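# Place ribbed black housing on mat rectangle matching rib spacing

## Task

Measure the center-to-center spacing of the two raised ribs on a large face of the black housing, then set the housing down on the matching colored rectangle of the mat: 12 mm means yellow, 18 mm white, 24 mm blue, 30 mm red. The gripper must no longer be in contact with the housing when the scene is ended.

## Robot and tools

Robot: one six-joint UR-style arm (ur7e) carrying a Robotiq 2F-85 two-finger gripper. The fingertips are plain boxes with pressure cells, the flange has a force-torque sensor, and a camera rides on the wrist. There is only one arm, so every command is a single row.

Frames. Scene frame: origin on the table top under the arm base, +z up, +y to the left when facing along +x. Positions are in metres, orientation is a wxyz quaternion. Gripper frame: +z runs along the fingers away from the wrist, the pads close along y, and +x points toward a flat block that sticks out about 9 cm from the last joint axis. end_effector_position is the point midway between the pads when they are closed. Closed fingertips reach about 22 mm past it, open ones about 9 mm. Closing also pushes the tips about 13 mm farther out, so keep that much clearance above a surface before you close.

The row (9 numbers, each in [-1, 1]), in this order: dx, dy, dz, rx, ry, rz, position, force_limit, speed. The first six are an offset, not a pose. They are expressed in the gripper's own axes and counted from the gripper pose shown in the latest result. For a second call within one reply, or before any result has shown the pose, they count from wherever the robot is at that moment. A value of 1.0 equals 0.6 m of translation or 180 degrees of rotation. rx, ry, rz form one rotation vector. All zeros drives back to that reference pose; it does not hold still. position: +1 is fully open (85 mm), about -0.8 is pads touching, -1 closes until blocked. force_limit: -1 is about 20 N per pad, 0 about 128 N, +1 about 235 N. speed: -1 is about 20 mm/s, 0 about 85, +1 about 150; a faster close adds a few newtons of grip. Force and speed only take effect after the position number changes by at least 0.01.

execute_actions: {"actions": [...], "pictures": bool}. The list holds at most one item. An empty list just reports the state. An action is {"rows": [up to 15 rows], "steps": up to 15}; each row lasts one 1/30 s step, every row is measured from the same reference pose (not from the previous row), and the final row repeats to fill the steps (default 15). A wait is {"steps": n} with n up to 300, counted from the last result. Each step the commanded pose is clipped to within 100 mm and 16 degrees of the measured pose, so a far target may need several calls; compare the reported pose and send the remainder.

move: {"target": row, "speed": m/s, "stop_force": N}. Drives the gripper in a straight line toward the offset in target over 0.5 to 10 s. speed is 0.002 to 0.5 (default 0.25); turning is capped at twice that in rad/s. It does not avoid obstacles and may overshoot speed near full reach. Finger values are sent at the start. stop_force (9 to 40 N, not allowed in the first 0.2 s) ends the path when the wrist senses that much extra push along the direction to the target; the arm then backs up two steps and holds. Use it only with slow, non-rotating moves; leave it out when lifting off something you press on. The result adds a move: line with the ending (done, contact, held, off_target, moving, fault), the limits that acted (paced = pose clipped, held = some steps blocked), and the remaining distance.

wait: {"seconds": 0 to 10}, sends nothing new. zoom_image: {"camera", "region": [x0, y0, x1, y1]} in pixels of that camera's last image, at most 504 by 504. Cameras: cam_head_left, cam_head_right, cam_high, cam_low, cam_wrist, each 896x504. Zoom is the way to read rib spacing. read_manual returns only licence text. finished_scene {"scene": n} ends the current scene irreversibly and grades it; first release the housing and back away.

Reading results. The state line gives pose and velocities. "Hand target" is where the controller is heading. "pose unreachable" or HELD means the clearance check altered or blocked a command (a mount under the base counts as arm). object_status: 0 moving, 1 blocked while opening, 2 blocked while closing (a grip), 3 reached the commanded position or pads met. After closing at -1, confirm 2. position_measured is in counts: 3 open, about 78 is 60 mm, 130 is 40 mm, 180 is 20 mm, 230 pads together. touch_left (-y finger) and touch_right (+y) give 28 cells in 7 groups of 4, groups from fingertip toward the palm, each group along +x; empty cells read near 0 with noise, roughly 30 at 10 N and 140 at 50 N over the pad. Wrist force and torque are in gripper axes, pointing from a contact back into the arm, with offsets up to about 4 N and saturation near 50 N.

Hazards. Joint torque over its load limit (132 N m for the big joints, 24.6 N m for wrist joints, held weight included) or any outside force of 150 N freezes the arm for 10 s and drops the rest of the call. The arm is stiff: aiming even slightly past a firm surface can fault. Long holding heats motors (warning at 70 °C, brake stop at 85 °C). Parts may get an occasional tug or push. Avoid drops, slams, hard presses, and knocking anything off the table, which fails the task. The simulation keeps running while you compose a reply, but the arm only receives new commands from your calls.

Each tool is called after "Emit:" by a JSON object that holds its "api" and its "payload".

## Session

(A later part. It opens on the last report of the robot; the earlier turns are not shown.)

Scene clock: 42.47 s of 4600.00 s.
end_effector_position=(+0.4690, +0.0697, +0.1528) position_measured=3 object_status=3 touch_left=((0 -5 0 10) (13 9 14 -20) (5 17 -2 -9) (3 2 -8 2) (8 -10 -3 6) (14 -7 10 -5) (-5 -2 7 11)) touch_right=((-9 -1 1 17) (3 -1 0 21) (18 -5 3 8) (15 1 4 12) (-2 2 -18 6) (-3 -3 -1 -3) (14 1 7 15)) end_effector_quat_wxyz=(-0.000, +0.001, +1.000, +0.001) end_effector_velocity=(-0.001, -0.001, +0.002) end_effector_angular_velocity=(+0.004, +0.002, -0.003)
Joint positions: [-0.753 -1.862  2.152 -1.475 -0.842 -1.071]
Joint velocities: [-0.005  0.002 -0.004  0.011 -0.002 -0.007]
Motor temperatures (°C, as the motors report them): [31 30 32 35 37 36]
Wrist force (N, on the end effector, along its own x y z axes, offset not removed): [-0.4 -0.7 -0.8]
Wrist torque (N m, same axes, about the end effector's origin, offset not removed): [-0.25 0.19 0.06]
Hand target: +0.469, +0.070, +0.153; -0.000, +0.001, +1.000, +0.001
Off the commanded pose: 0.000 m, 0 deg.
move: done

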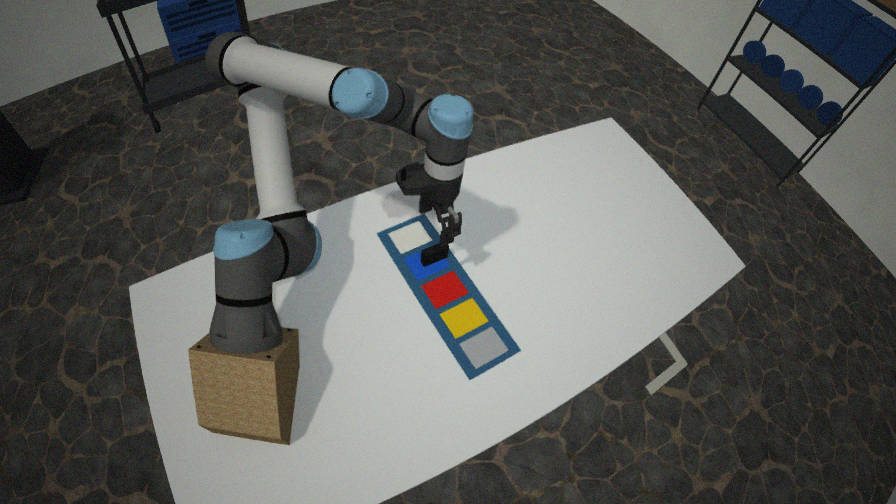

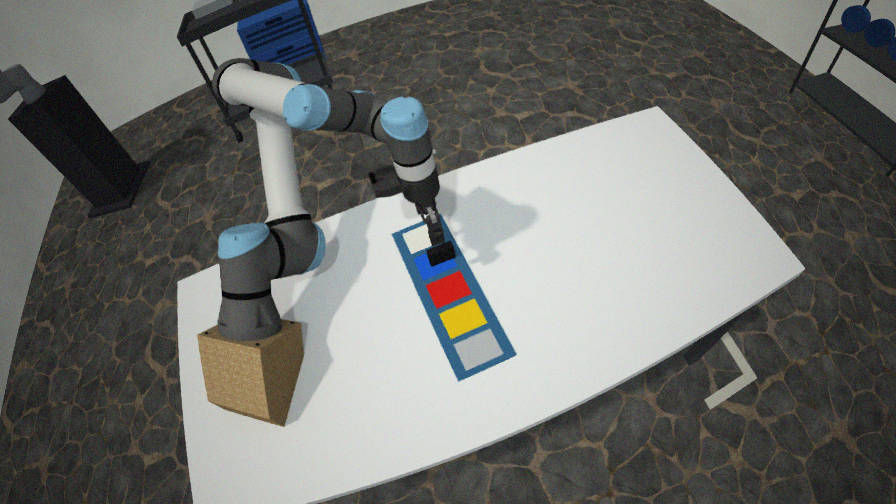

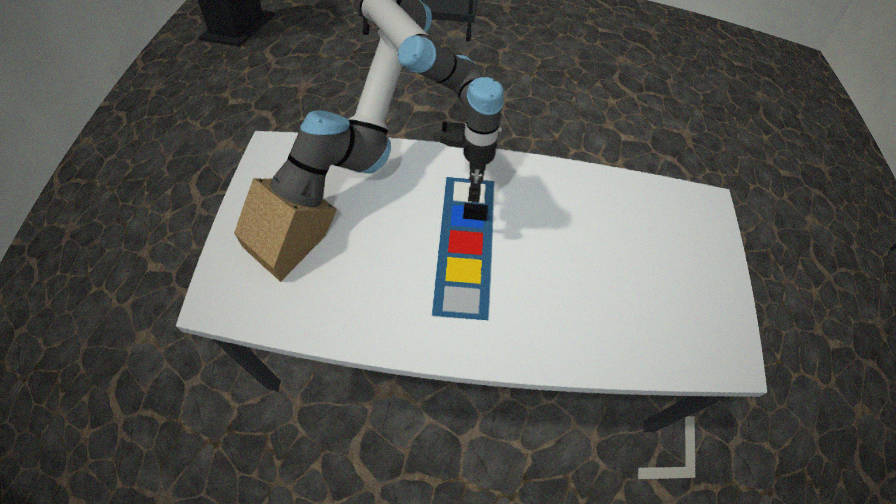

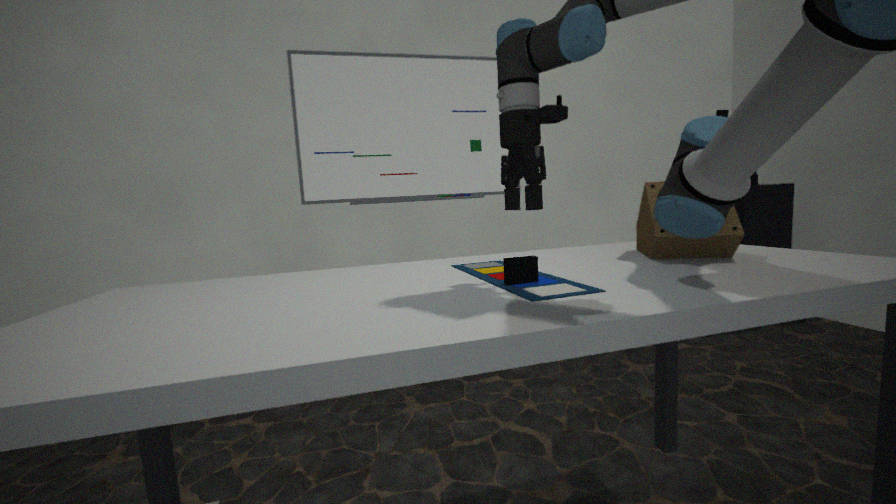

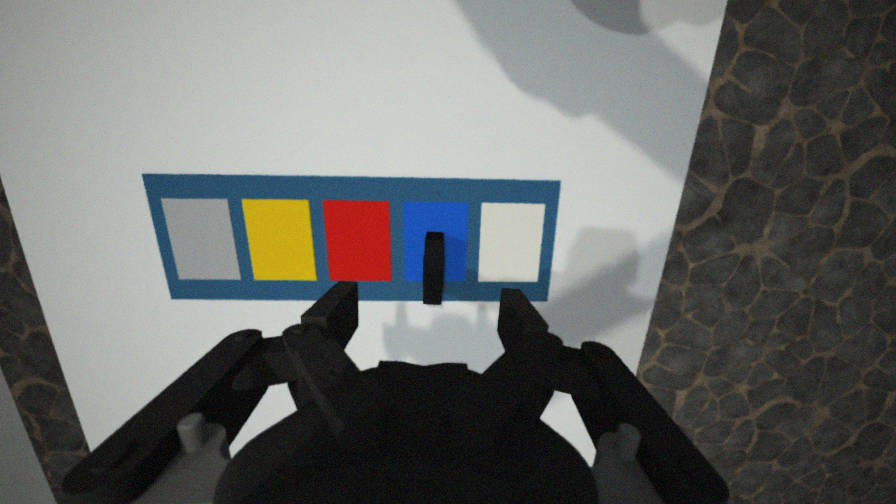

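Emit:
{"api": "move", "payload": {"target": [0,0,0.199,0,0,0,1,0,0], "speed": 0.15}}

Emit:
{"api": "execute_actions", "payload": {"actions": [{"rows":[[0,0,0,0,0,0,-1,-0.7,0.5]],"steps":15}], "pictures": false}}

Emit:
{"api": "execute_actions", "payload": {"actions": [{"rows":[[0,0,-0.006,0,0,0,-1,-0.7,0.5]],"steps":8}], "pictures": false}}

Emit:
{"api": "move", "payload": {"target": [0.028,0,0,0,0,0,-1,-0.7,0.5], "speed": 0.05}}

Emit:
{"api": "move", "payload": {"target": [0,0,0.005,0,0,0,-1,-0.7,0.5], "speed": 0.03}}

Emit:
{"api": "execute_actions", "payload": {"actions": [{"rows":[[0,0,0,0,0,0,1,0,0.5]],"steps":15}], "pictures": false}}

Emit:
{"api": "move", "payload": {"target": [0,0,-0.2,0,0,0,1,0,0]}}

Scene clock: 45.93 s of 4600.00 s.
end_effector_position=(+0.4690, +0.0698, +0.0337) position_measured=3 object_status=3 touch_left=((-1 10 25 -18) (-9 32 0 12) (-4 -9 6 6) (14 8 4 -7) (6 9 9 -3) (15 3 -6 -11) (15 3 -3 -5)) touch_right=((2 -13 13 -1) (0 6 11 -1) (2 7 2 8) (14 3 -2 -6) (-12 1 -3 -13) (-4 -6 9 15) (3 -11 -11 3)) end_effector_quat_wxyz=(-0.000, +0.001, +1.000, +0.001) end_effector_velocity=(+0.001, -0.001, -0.002) end_effector_angular_velocity=(-0.002, -0.001, -0.001)
Joint positions: [-0.516 -1.72   2.342 -2.027 -0.777 -0.756]
Joint velocities: [ 0.004  0.005  0.002 -0.015  0.     0.009]
Motor temperatures (°C, as the motors report them): [31 30 32 35 37 36]
Wrist force (N, on the end effector, along its own x y z axes, offset not removed): [0.1 -0.7 -0.7]
Wrist torque (N m, same axes, about the end effector's origin, offset not removed): [-0.39 0.04 0.06]
Hand target: +0.469, +0.070, +0.033; -0.000, +0.001, +1.000, +0.000
Off the commanded pose: 0.000 m, 0 deg.
move: done

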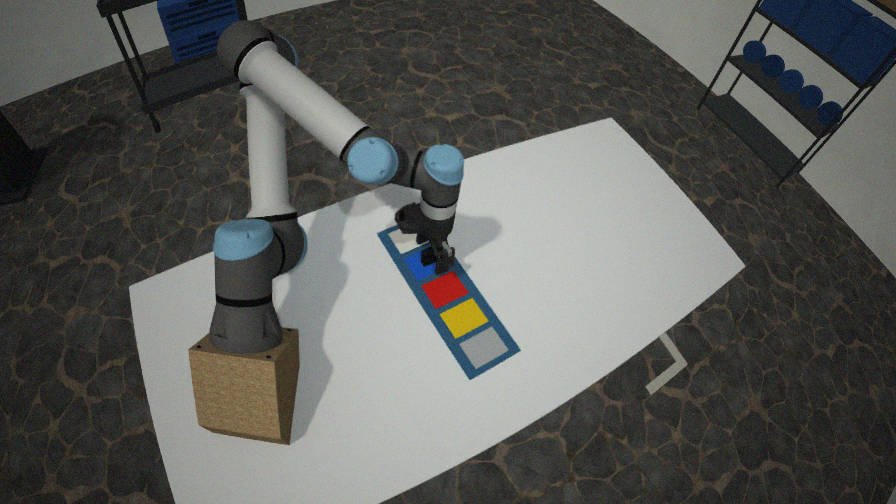

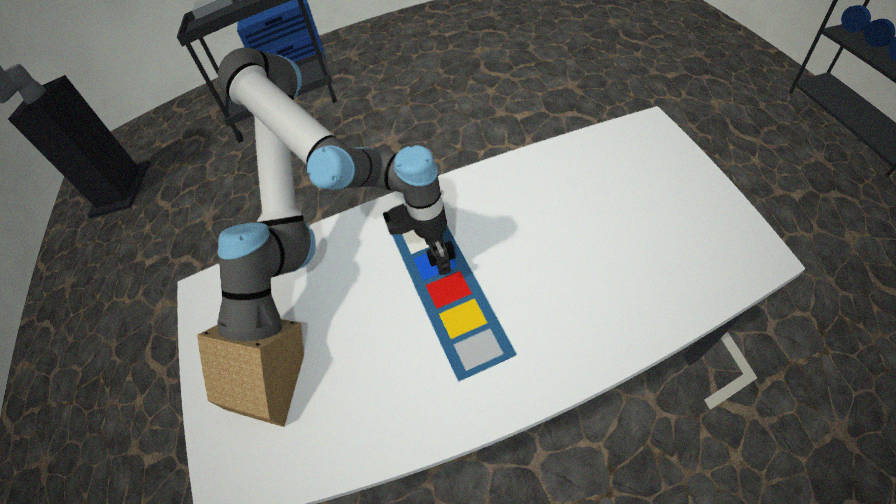

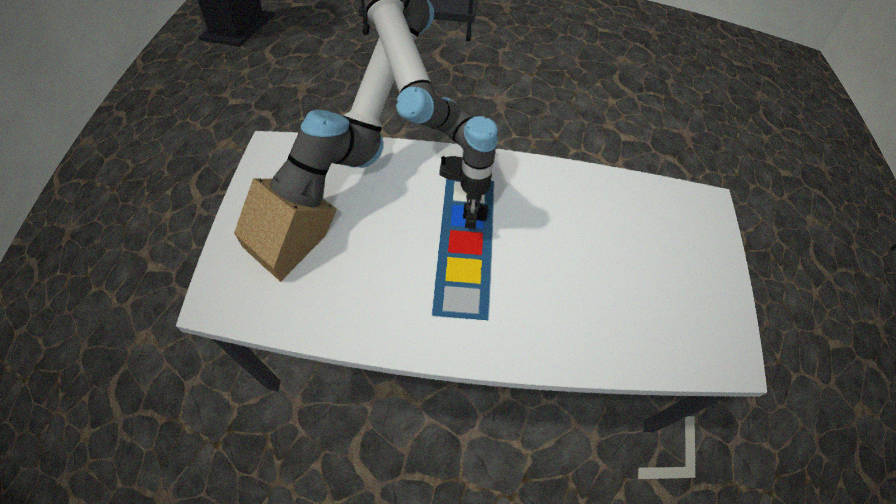

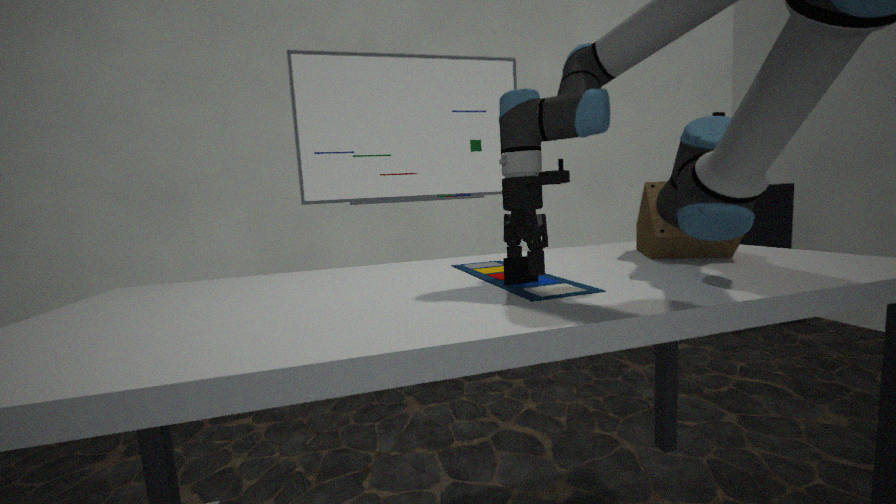

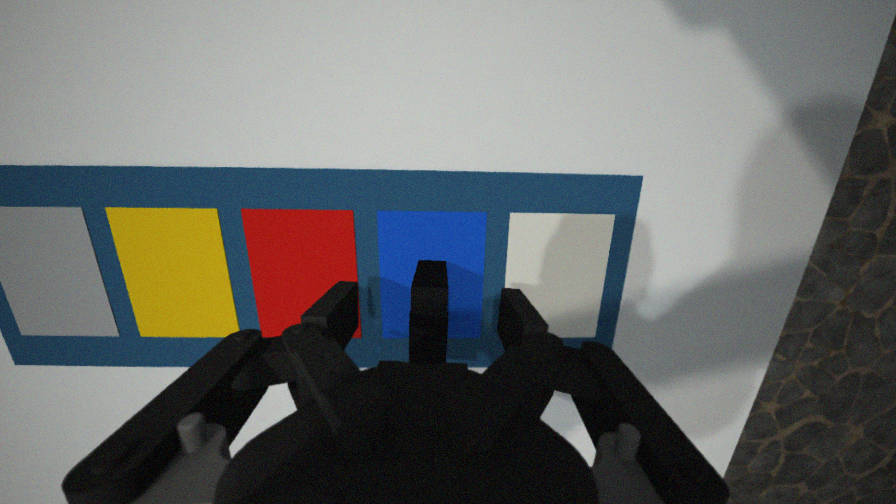

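Scene clock: 46.43 s of 4600.00 s.
end_effector_position=(+0.4690, +0.0698, +0.0336) position_measured=130 object_status=0 touch_left=((1 1 -5 4) (1 2 7 -6) (10 -23 1 7) (14 14 12 2) (6 -2 6 -9) (22 15 -6 1) (3 11 9 6)) touch_right=((2 -10 -9 -1) (-2 -6 1 9) (-3 0 -5 -1) (8 -7 14 -1) (-4 1 -1 5) (-3 3 -12 -4) (3 6 0 14)) end_effector_quat_wxyz=(-0.000, +0.000, +1.000, +0.001) end_effector_velocity=(-0.000, +0.000, -0.000) end_effector_angular_velocity=(+0.001, +0.001, -0.002)
Joint positions: [-0.516 -1.72   2.342 -2.027 -0.777 -0.756]
Joint velocities: [ 0.     0.    -0.     0.002 -0.     0.001]
Motor temperatures (°C, as the motors report them): [31 30 32 35 37 36]
Wrist force (N, on the end effector, along its own x y z axes, offset not removed): [-1.0 0.5 -0.9]
Wrist torque (N m, same axes, about the end effector's origin, offset not removed): [-0.11 0.26 0.23]
Hand target: +0.469, +0.070, +0.034; -0.000, +0.001, +1.000, +0.001
Off the commanded pose: 0.000 m, 0 deg.
Steps of this call (steps 1 to 15: all 15 steps of this action). Readings (end_effector_position | what the end effector reports):
1: (+0.4690, +0.0698, +0.0336) | position_measured=3 object_status=0 touch_left=((4 6 -1 8) (-7 4 8 6) (-16 -12 25 -5) (0 3 -3 6) (-6 19 -13 17) (-6 10 19 1) (0 -8 -11 2)) touch_right=((-6 -4 8 22) (-6 3 3 4) (16 4 4 7) (-3 2 26 4) (-13 12 -8 -3) (1 3 3 -1) (7 -7 -4 10))
2: (+0.4690, +0.0698, +0.0336) | position_measured=5 object_status=0 touch_left=((2 -3 -11 0) (12 -15 14 2) (-11 1 -1 -7) (-17 3 -5 -24) (16 4 10 -19) (11 3 2 -5) (-2 -8 6 6)) touch_right=((-6 -5 9 7) (-6 -1 -10 11) (11 -13 1 8) (-3 3 24 8) (-14 -13 4 -1) (-16 -5 -5 4) (5 -17 -4 -12))
4: (+0.4690, +0.0698, +0.0336) | position_measured=18 object_status=0 touch_left=((6 -12 7 5) (-6 -9 3 -4) (-1 -4 -6 -3) (-20 1 6 2) (-1 1 21 -20) (13 1 4 -12) (1 4 5 -7)) touch_right=((7 -1 5 5) (6 10 -4 2) (4 9 1 9) (12 2 18 -18) (-1 4 1 1) (12 11 8 7) (5 -7 4 8))
8: (+0.4690, +0.0698, +0.0336) | position_measured=57 object_status=0 touch_left=((-5 -3 -1 -2) (-6 -10 -1 21) (-10 -2 14 1) (2 -12 -6 -9) (-5 5 5 -4) (17 0 4 7) (8 -5 7 6)) touch_right=((16 2 8 19) (0 18 -19 -11) (-3 -6 -2 7) (1 5 7 -10) (-3 -1 -13 6) (-2 5 -6 -12) (-1 -7 10 5))
15: the state above

Scene clock: 46.70 s of 4600.00 s.
end_effector_position=(+0.4690, +0.0698, +0.0368) position_measured=184 object_status=0 touch_left=((94 131 123 46) (425 408 455 143) (45 68 98 16) (5 11 -6 -14) (84 101 90 27) (426 331 440 133) (44 101 119 19)) touch_right=((147 151 130 32) (355 502 349 162) (76 107 69 18) (3 5 -2 0) (102 92 101 20) (608 537 424 152) (98 99 109 26)) end_effector_quat_wxyz=(-0.000, +0.001, +1.000, +0.001) end_effector_velocity=(+0.000, -0.000, +0.004) end_effector_angular_velocity=(-0.000, -0.001, +0.001)
Joint positions: [-0.523 -1.726  2.338 -2.01  -0.778 -0.765]
Joint velocities: [-0.009 -0.007 -0.005  0.02  -0.001 -0.012]
Motor temperatures (°C, as the motors report them): [31 30 32 35 37 36]
Wrist force (N, on the end effector, along its own x y z axes, offset not removed): [-1.9 -2.6 -0.9]
Wrist torque (N m, same axes, about the end effector's origin, offset not removed): [-0.66 0.53 0.13]
Hand target: +0.469, +0.070, +0.037; -0.000, +0.001, +1.000, +0.001
Off the commanded pose: 0.000 m, 0 deg.
Steps of this call (steps 1 to 8: all 8 steps of this action). Readings (end_effector_position | what the end effector reports):
1: (+0.4690, +0.0698, +0.0337) | position_measured=140 object_status=0 touch_left=((2 -3 9 5) (8 -5 -15 -3) (1 -8 20 -5) (2 -1 3 2) (-3 7 12 -13) (17 3 -3 -12) (15 -1 7 4)) touch_right=((6 -2 -3 6) (25 11 -3 4) (17 -2 -15 0) (3 18 7 -2) (-9 11 3 -4) (-7 -5 -4 -18) (0 -8 -1 7))
2: (+0.4689, +0.0698, +0.0344) | position_measured=151 object_status=0 touch_left=((-4 -3 -1 13) (4 5 -2 9) (-29 -1 7 3) (-11 20 18 -11) (3 1 -1 -21) (19 -12 8 1) (10 7 2 0)) touch_right=((23 3 11 8) (5 -6 -8 5) (8 5 4 7) (0 6 16 -7) (6 -13 -11 -7) (2 -20 5 -1) (-14 -8 20 7))
4: (+0.4689, +0.0698, +0.0357) | position_measured=172 object_status=0 touch_left=((17 4 11 -3) (23 24 48 11) (0 -11 26 5) (-11 5 -14 6) (10 -6 16 -2) (30 9 24 2) (-15 7 13 2)) touch_right=((19 -11 18 10) (36 32 6 9) (3 11 -4 -7) (-2 -2 19 14) (-9 16 -2 -2) (61 32 30 23) (-1 -4 -4 -5))
8: the state above

Scene clock: 47.73 s of 4600.00 s.
end_effector_position=(+0.4523, +0.0699, +0.0371) position_measured=184 object_status=2 touch_left=((87 136 103 31) (397 404 474 146) (37 70 92 29) (6 -8 -6 -16) (100 95 74 19) (423 333 449 115) (72 101 102 3)) touch_right=((148 157 129 28) (350 505 358 162) (91 100 75 30) (6 4 3 1) (105 89 103 25) (614 555 438 158) (89 125 99 15)) end_effector_quat_wxyz=(-0.000, +0.001, +1.000, +0.001) end_effector_velocity=(-0.002, -0.000, +0.000) end_effector_angular_velocity=(-0.000, -0.001, -0.003)
Joint positions: [-0.547 -1.763  2.377 -1.988 -0.782 -0.799]
Joint velocities: [-0.004 -0.005  0.004  0.003  0.    -0.002]
Motor temperatures (°C, as the motors report them): [31 30 32 35 37 36]
Wrist force (N, on the end effector, along its own x y z axes, offset not removed): [0.7 -2.1 -0.7]
Wrist torque (N m, same axes, about the end effector's origin, offset not removed): [-0.51 0.00 0.11]
Hand target: +0.452, +0.070, +0.037; -0.000, +0.001, +1.000, +0.001
Off the commanded pose: 0.000 m, 0 deg.
move: done

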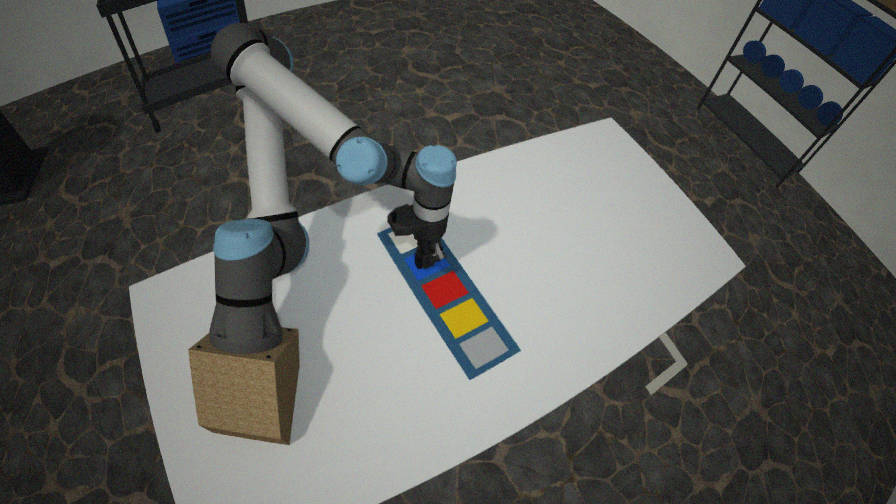

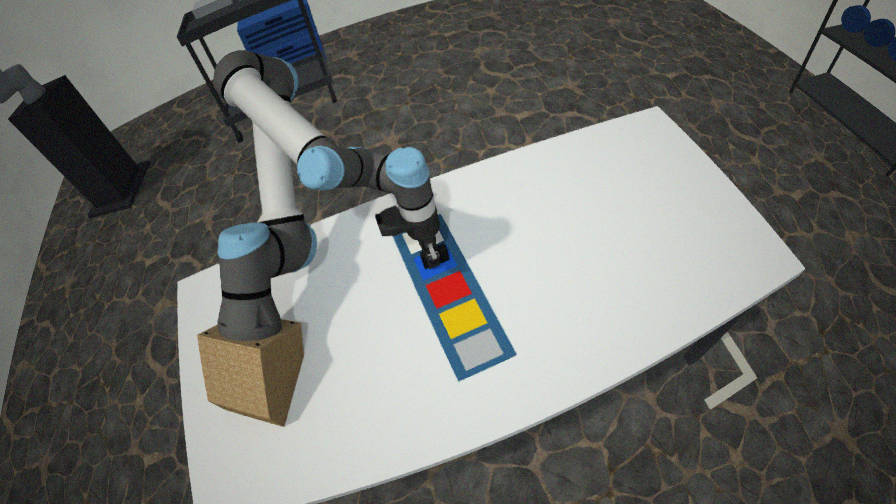

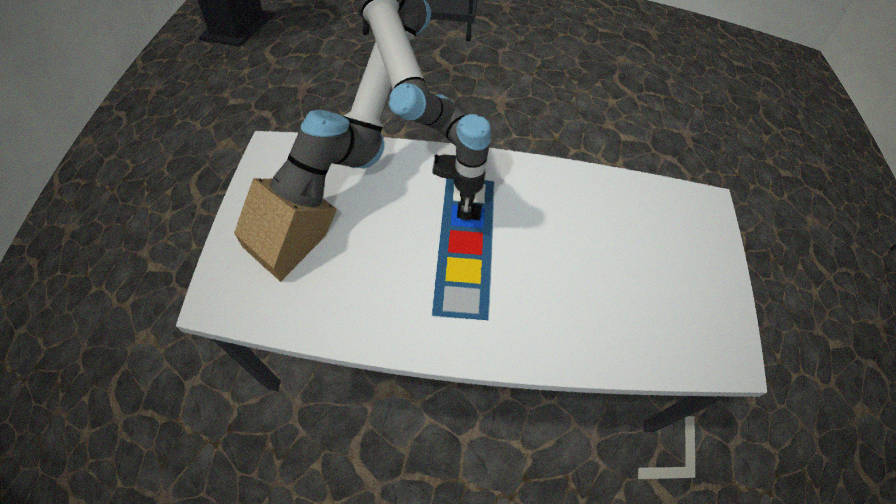

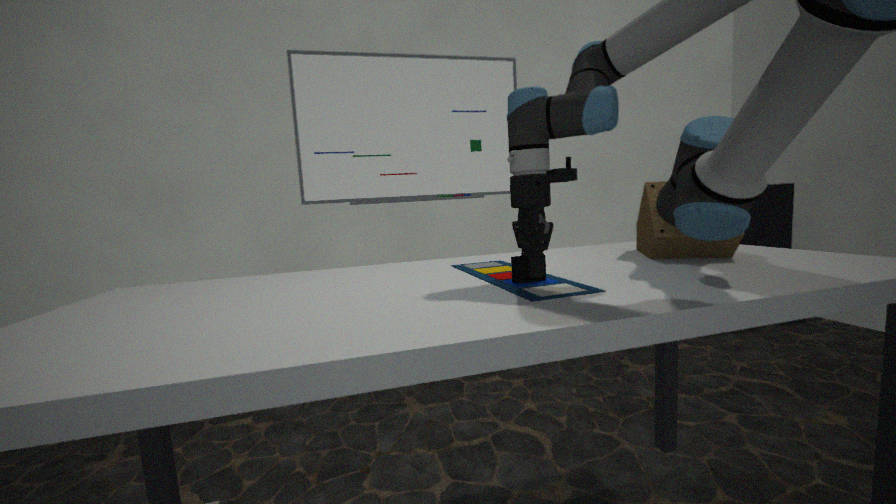

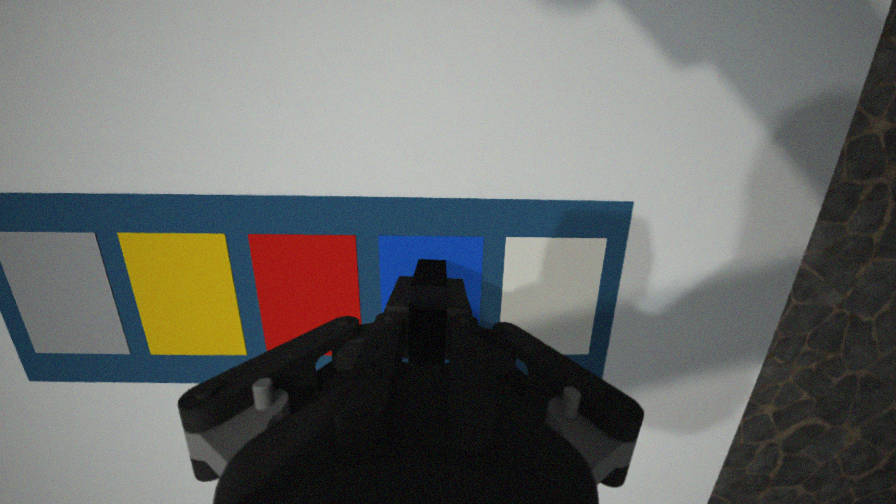

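Scene clock: 48.43 s of 4600.00 s.
end_effector_position=(+0.4524, +0.0698, +0.0343) position_measured=184 object_status=2 touch_left=((38 95 83 22) (430 422 474 177) (46 54 103 27) (-8 16 -7 20) (80 109 87 27) (435 346 448 122) (78 84 105 16)) touch_right=((109 114 116 32) (433 616 440 222) (100 125 98 37) (7 7 0 -11) (102 80 107 25) (626 549 429 142) (108 106 99 25)) end_effector_quat_wxyz=(-0.000, +0.000, +1.000, +0.000) end_effector_velocity=(-0.000, +0.000, -0.001) end_effector_angular_velocity=(+0.000, +0.000, +0.003)
Joint positions: [-0.541 -1.757  2.381 -2.004 -0.781 -0.79 ]
Joint velocities: [ 0.003  0.002  0.002 -0.005  0.     0.   ]
Motor temperatures (°C, as the motors report them): [31 30 32 35 37 36]
Wrist force (N, on the end effector, along its own x y z axes, offset not removed): [19.2 6.7 -50.0]
Wrist torque (N m, same axes, about the end effector's origin, offset not removed): [-0.17 -0.38 0.06]
Hand target: +0.452, +0.070, +0.034; -0.000, +0.001, +1.000, +0.001
Off the commanded pose: 0.000 m, 0 deg.
move: done

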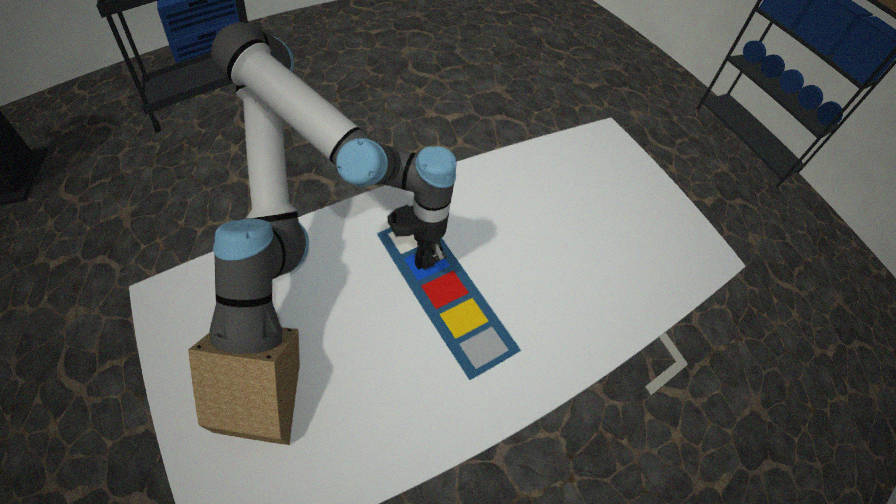

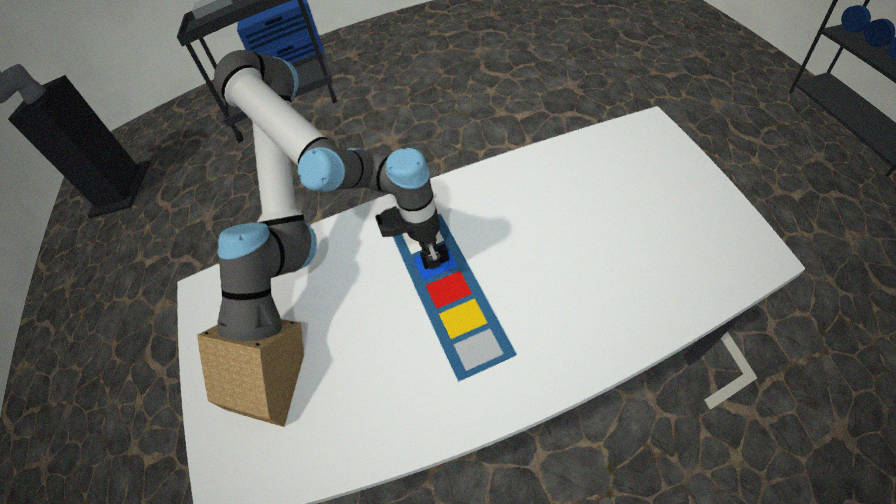

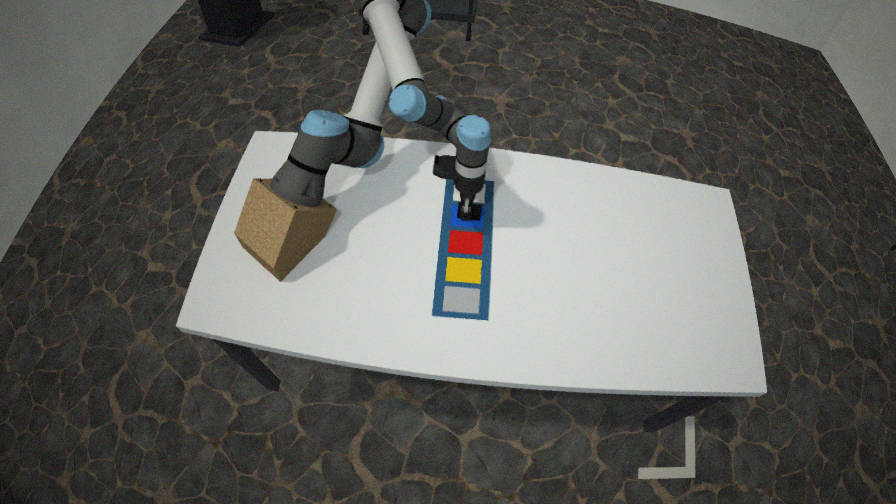

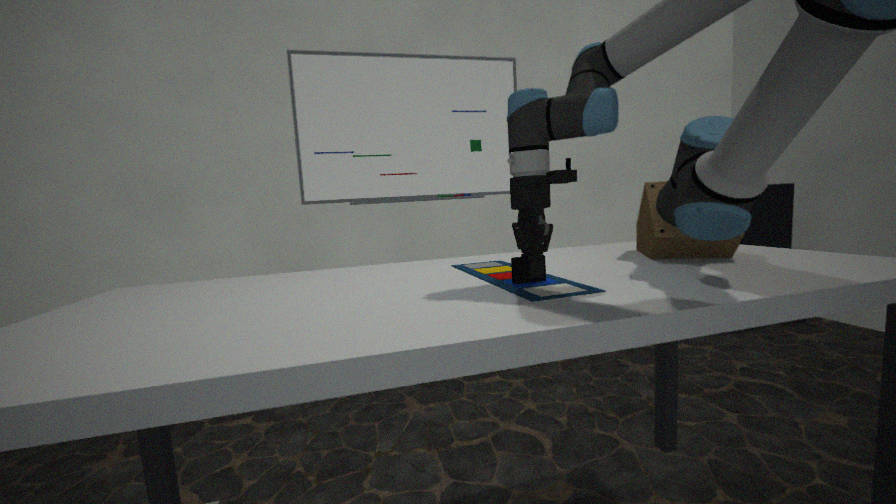

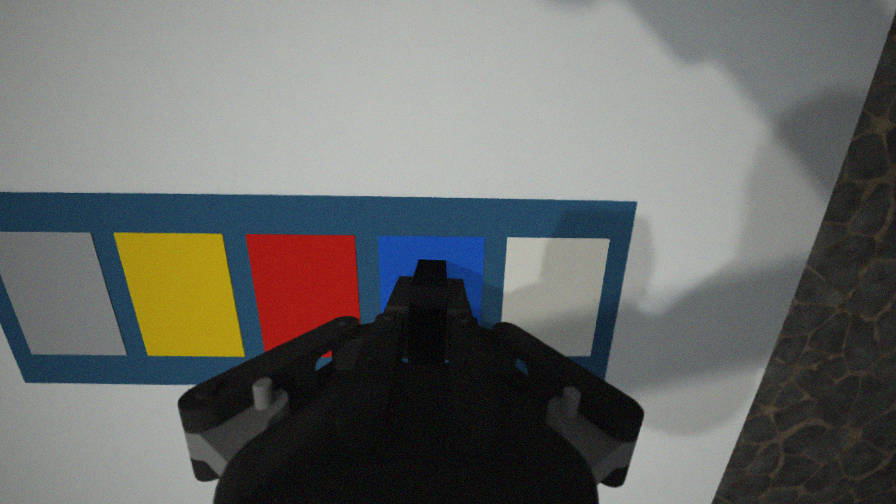

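Scene clock: 48.93 s of 4600.00 s.
end_effector_position=(+0.4524, +0.0699, +0.0343) position_measured=57 object_status=0 touch_left=((5 14 10 14) (-10 15 -1 1) (1 -12 20 4) (13 4 -13 -9) (19 9 -15 -9) (-12 4 15 -4) (16 6 -2 6)) touch_right=((6 -11 9 0) (12 -3 -9 13) (5 -2 4 6) (16 17 7 6) (-2 6 -2 11) (-7 -4 8 1) (14 4 1 -7)) end_effector_quat_wxyz=(-0.000, +0.000, +1.000, +0.001) end_effector_velocity=(+0.000, -0.000, +0.000) end_effector_angular_velocity=(-0.002, -0.001, +0.003)
Joint positions: [-0.541 -1.757  2.381 -2.004 -0.781 -0.79 ]
Joint velocities: [-0.     0.    -0.001 -0.001 -0.001 -0.001]
Motor temperatures (°C, as the motors report them): [31 30 32 35 37 36]
Wrist force (N, on the end effector, along its own x y z axes, offset not removed): [-1.0 0.2 -1.1]
Wrist torque (N m, same axes, about the end effector's origin, offset not removed): [-0.10 0.37 0.15]
Hand target: +0.452, +0.070, +0.034; -0.000, +0.000, +1.000, +0.000
Off the commanded pose: 0.000 m, 0 deg.
Steps of this call (steps 1 to 15: all 15 steps of this action). Readings (end_effector_position | what the end effector reports):
1: (+0.4524, +0.0698, +0.0343) | position_measured=184 object_status=0 touch_left=((40 61 58 45) (411 403 453 137) (37 37 93 7) (-6 11 3 6) (85 115 107 9) (423 347 433 120) (56 84 92 26)) touch_right=((95 98 93 29) (432 617 431 214) (111 118 108 32) (10 0 -2 -3) (92 76 95 23) (608 537 431 136) (104 104 104 20))
2: (+0.4524, +0.0699, +0.0342) | position_measured=183 object_status=0 touch_left=((41 16 28 14) (155 146 167 64) (6 36 23 6) (-13 2 4 8) (30 37 30 -1) (152 118 172 24) (20 30 22 -4)) touch_right=((41 30 34 16) (173 218 162 81) (31 30 44 2) (9 14 0 -14) (38 36 34 13) (214 201 143 43) (25 29 28 9))
4: (+0.4523, +0.0699, +0.0341) | position_measured=169 object_status=0 touch_left=((4 -4 5 5) (14 -5 31 -14) (-18 1 11 -3) (-17 -8 0 9) (-9 -15 12 9) (-11 -2 -6 -11) (18 0 1 -4)) touch_right=((7 2 -14 11) (10 -4 -4 -3) (2 -3 -3 -1) (7 7 14 0) (9 -4 -4 -9) (-6 10 19 0) (5 0 -5 -6))
8: (+0.4523, +0.0699, +0.0341) | position_measured=130 object_status=0 touch_left=((11 -12 21 4) (0 -4 15 -7) (-23 -12 21 -3) (1 -8 3 1) (0 -6 7 -10) (-7 10 -4 4) (0 21 14 -9)) touch_right=((5 -19 13 5) (1 9 -1 15) (8 -9 5 3) (6 3 3 -8) (16 -14 -4 0) (-11 3 1 -8) (11 -16 -8 11))
15: the state above

Scene clock: 50.50 s of 4600.00 s.
end_effector_position=(+0.4525, +0.0698, +0.1540) position_measured=3 object_status=3 touch_left=((3 -10 -4 1) (-11 -10 11 3) (-7 -2 25 -5) (-5 7 22 -8) (-5 -3 -17 2) (9 8 -14 3) (4 12 5 13)) touch_right=((10 -12 -7 1) (15 -18 0 8) (-3 5 3 17) (8 4 0 -5) (9 2 -7 2) (-12 17 12 2) (-5 -16 18 5)) end_effector_quat_wxyz=(-0.000, +0.000, +1.000, +0.000) end_effector_velocity=(-0.001, +0.000, +0.002) end_effector_angular_velocity=(+0.003, +0.001, +0.001)
Joint positions: [-0.788 -1.899  2.183 -1.441 -0.855 -1.114]
Joint velocities: [-0.005 -0.001 -0.004  0.013 -0.002 -0.01 ]
Motor temperatures (°C, as the motors report them): [31 30 32 35 37 36]
Wrist force (N, on the end effector, along its own x y z axes, offset not removed): [-1.6 -1.0 -1.4]
Wrist torque (N m, same axes, about the end effector's origin, offset not removed): [-0.35 0.42 0.12]
Hand target: +0.452, +0.070, +0.154; -0.000, +0.000, +1.000, +0.001
Off the commanded pose: 0.000 m, 0 deg.
move: done

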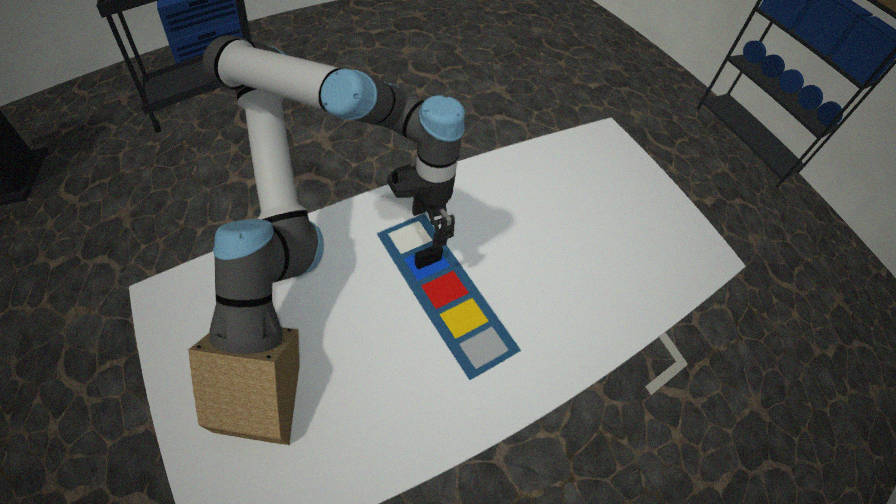

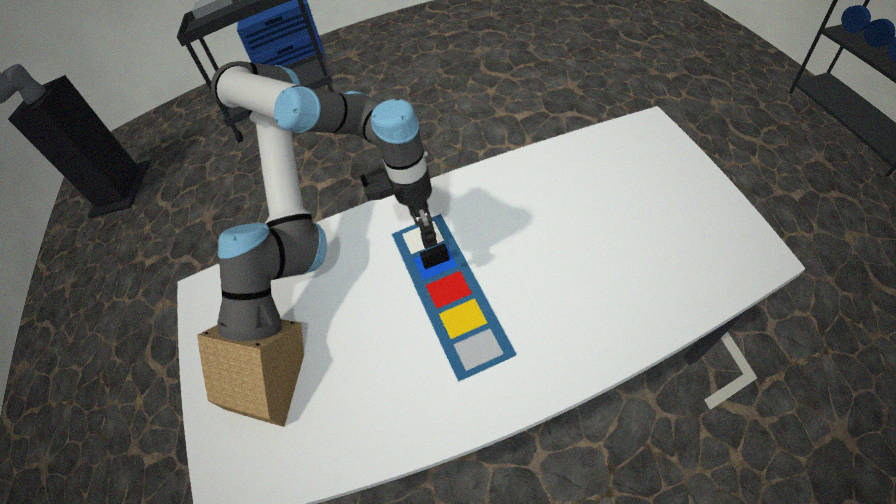

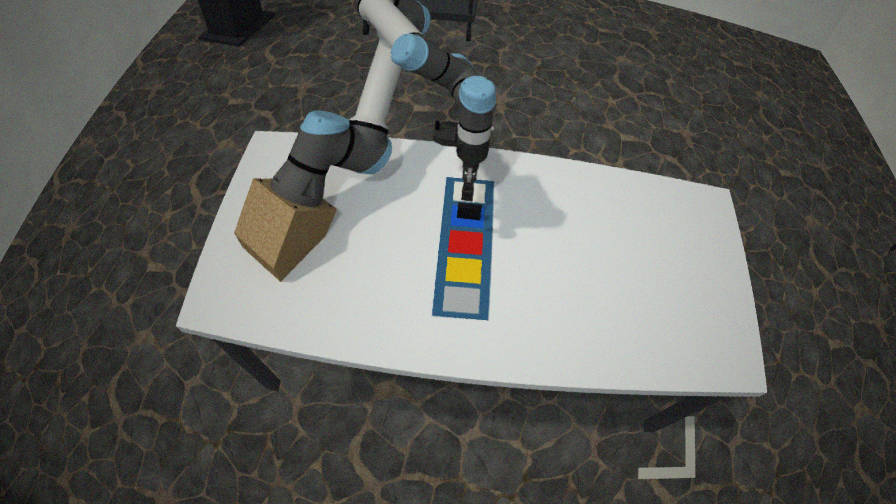

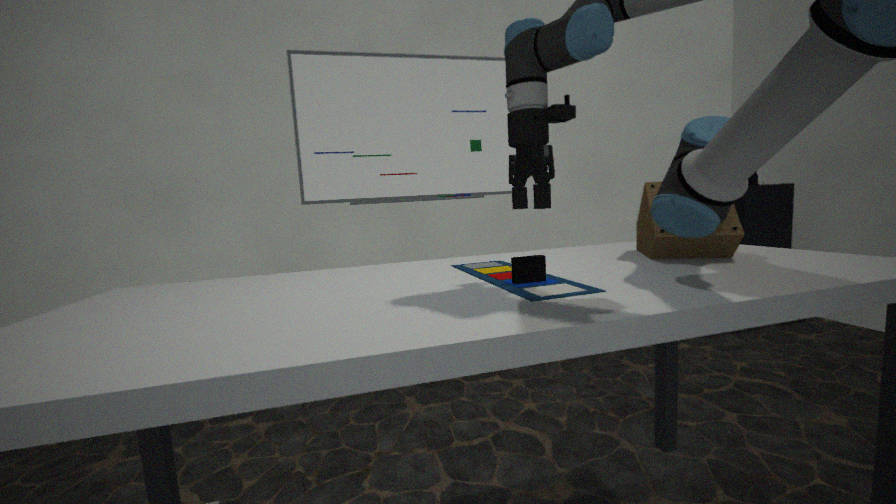

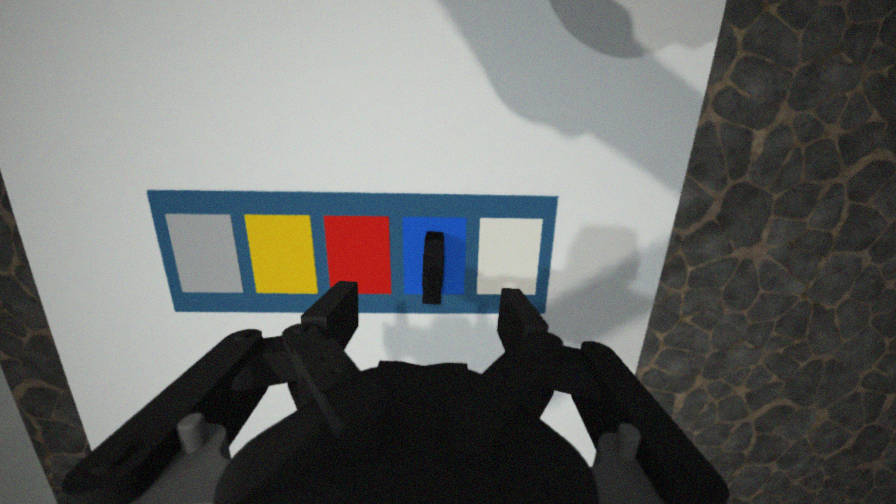

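Emit:
{"api": "finished_scene", "payload": {"scene": 1}}

The scene is finished: the task was done.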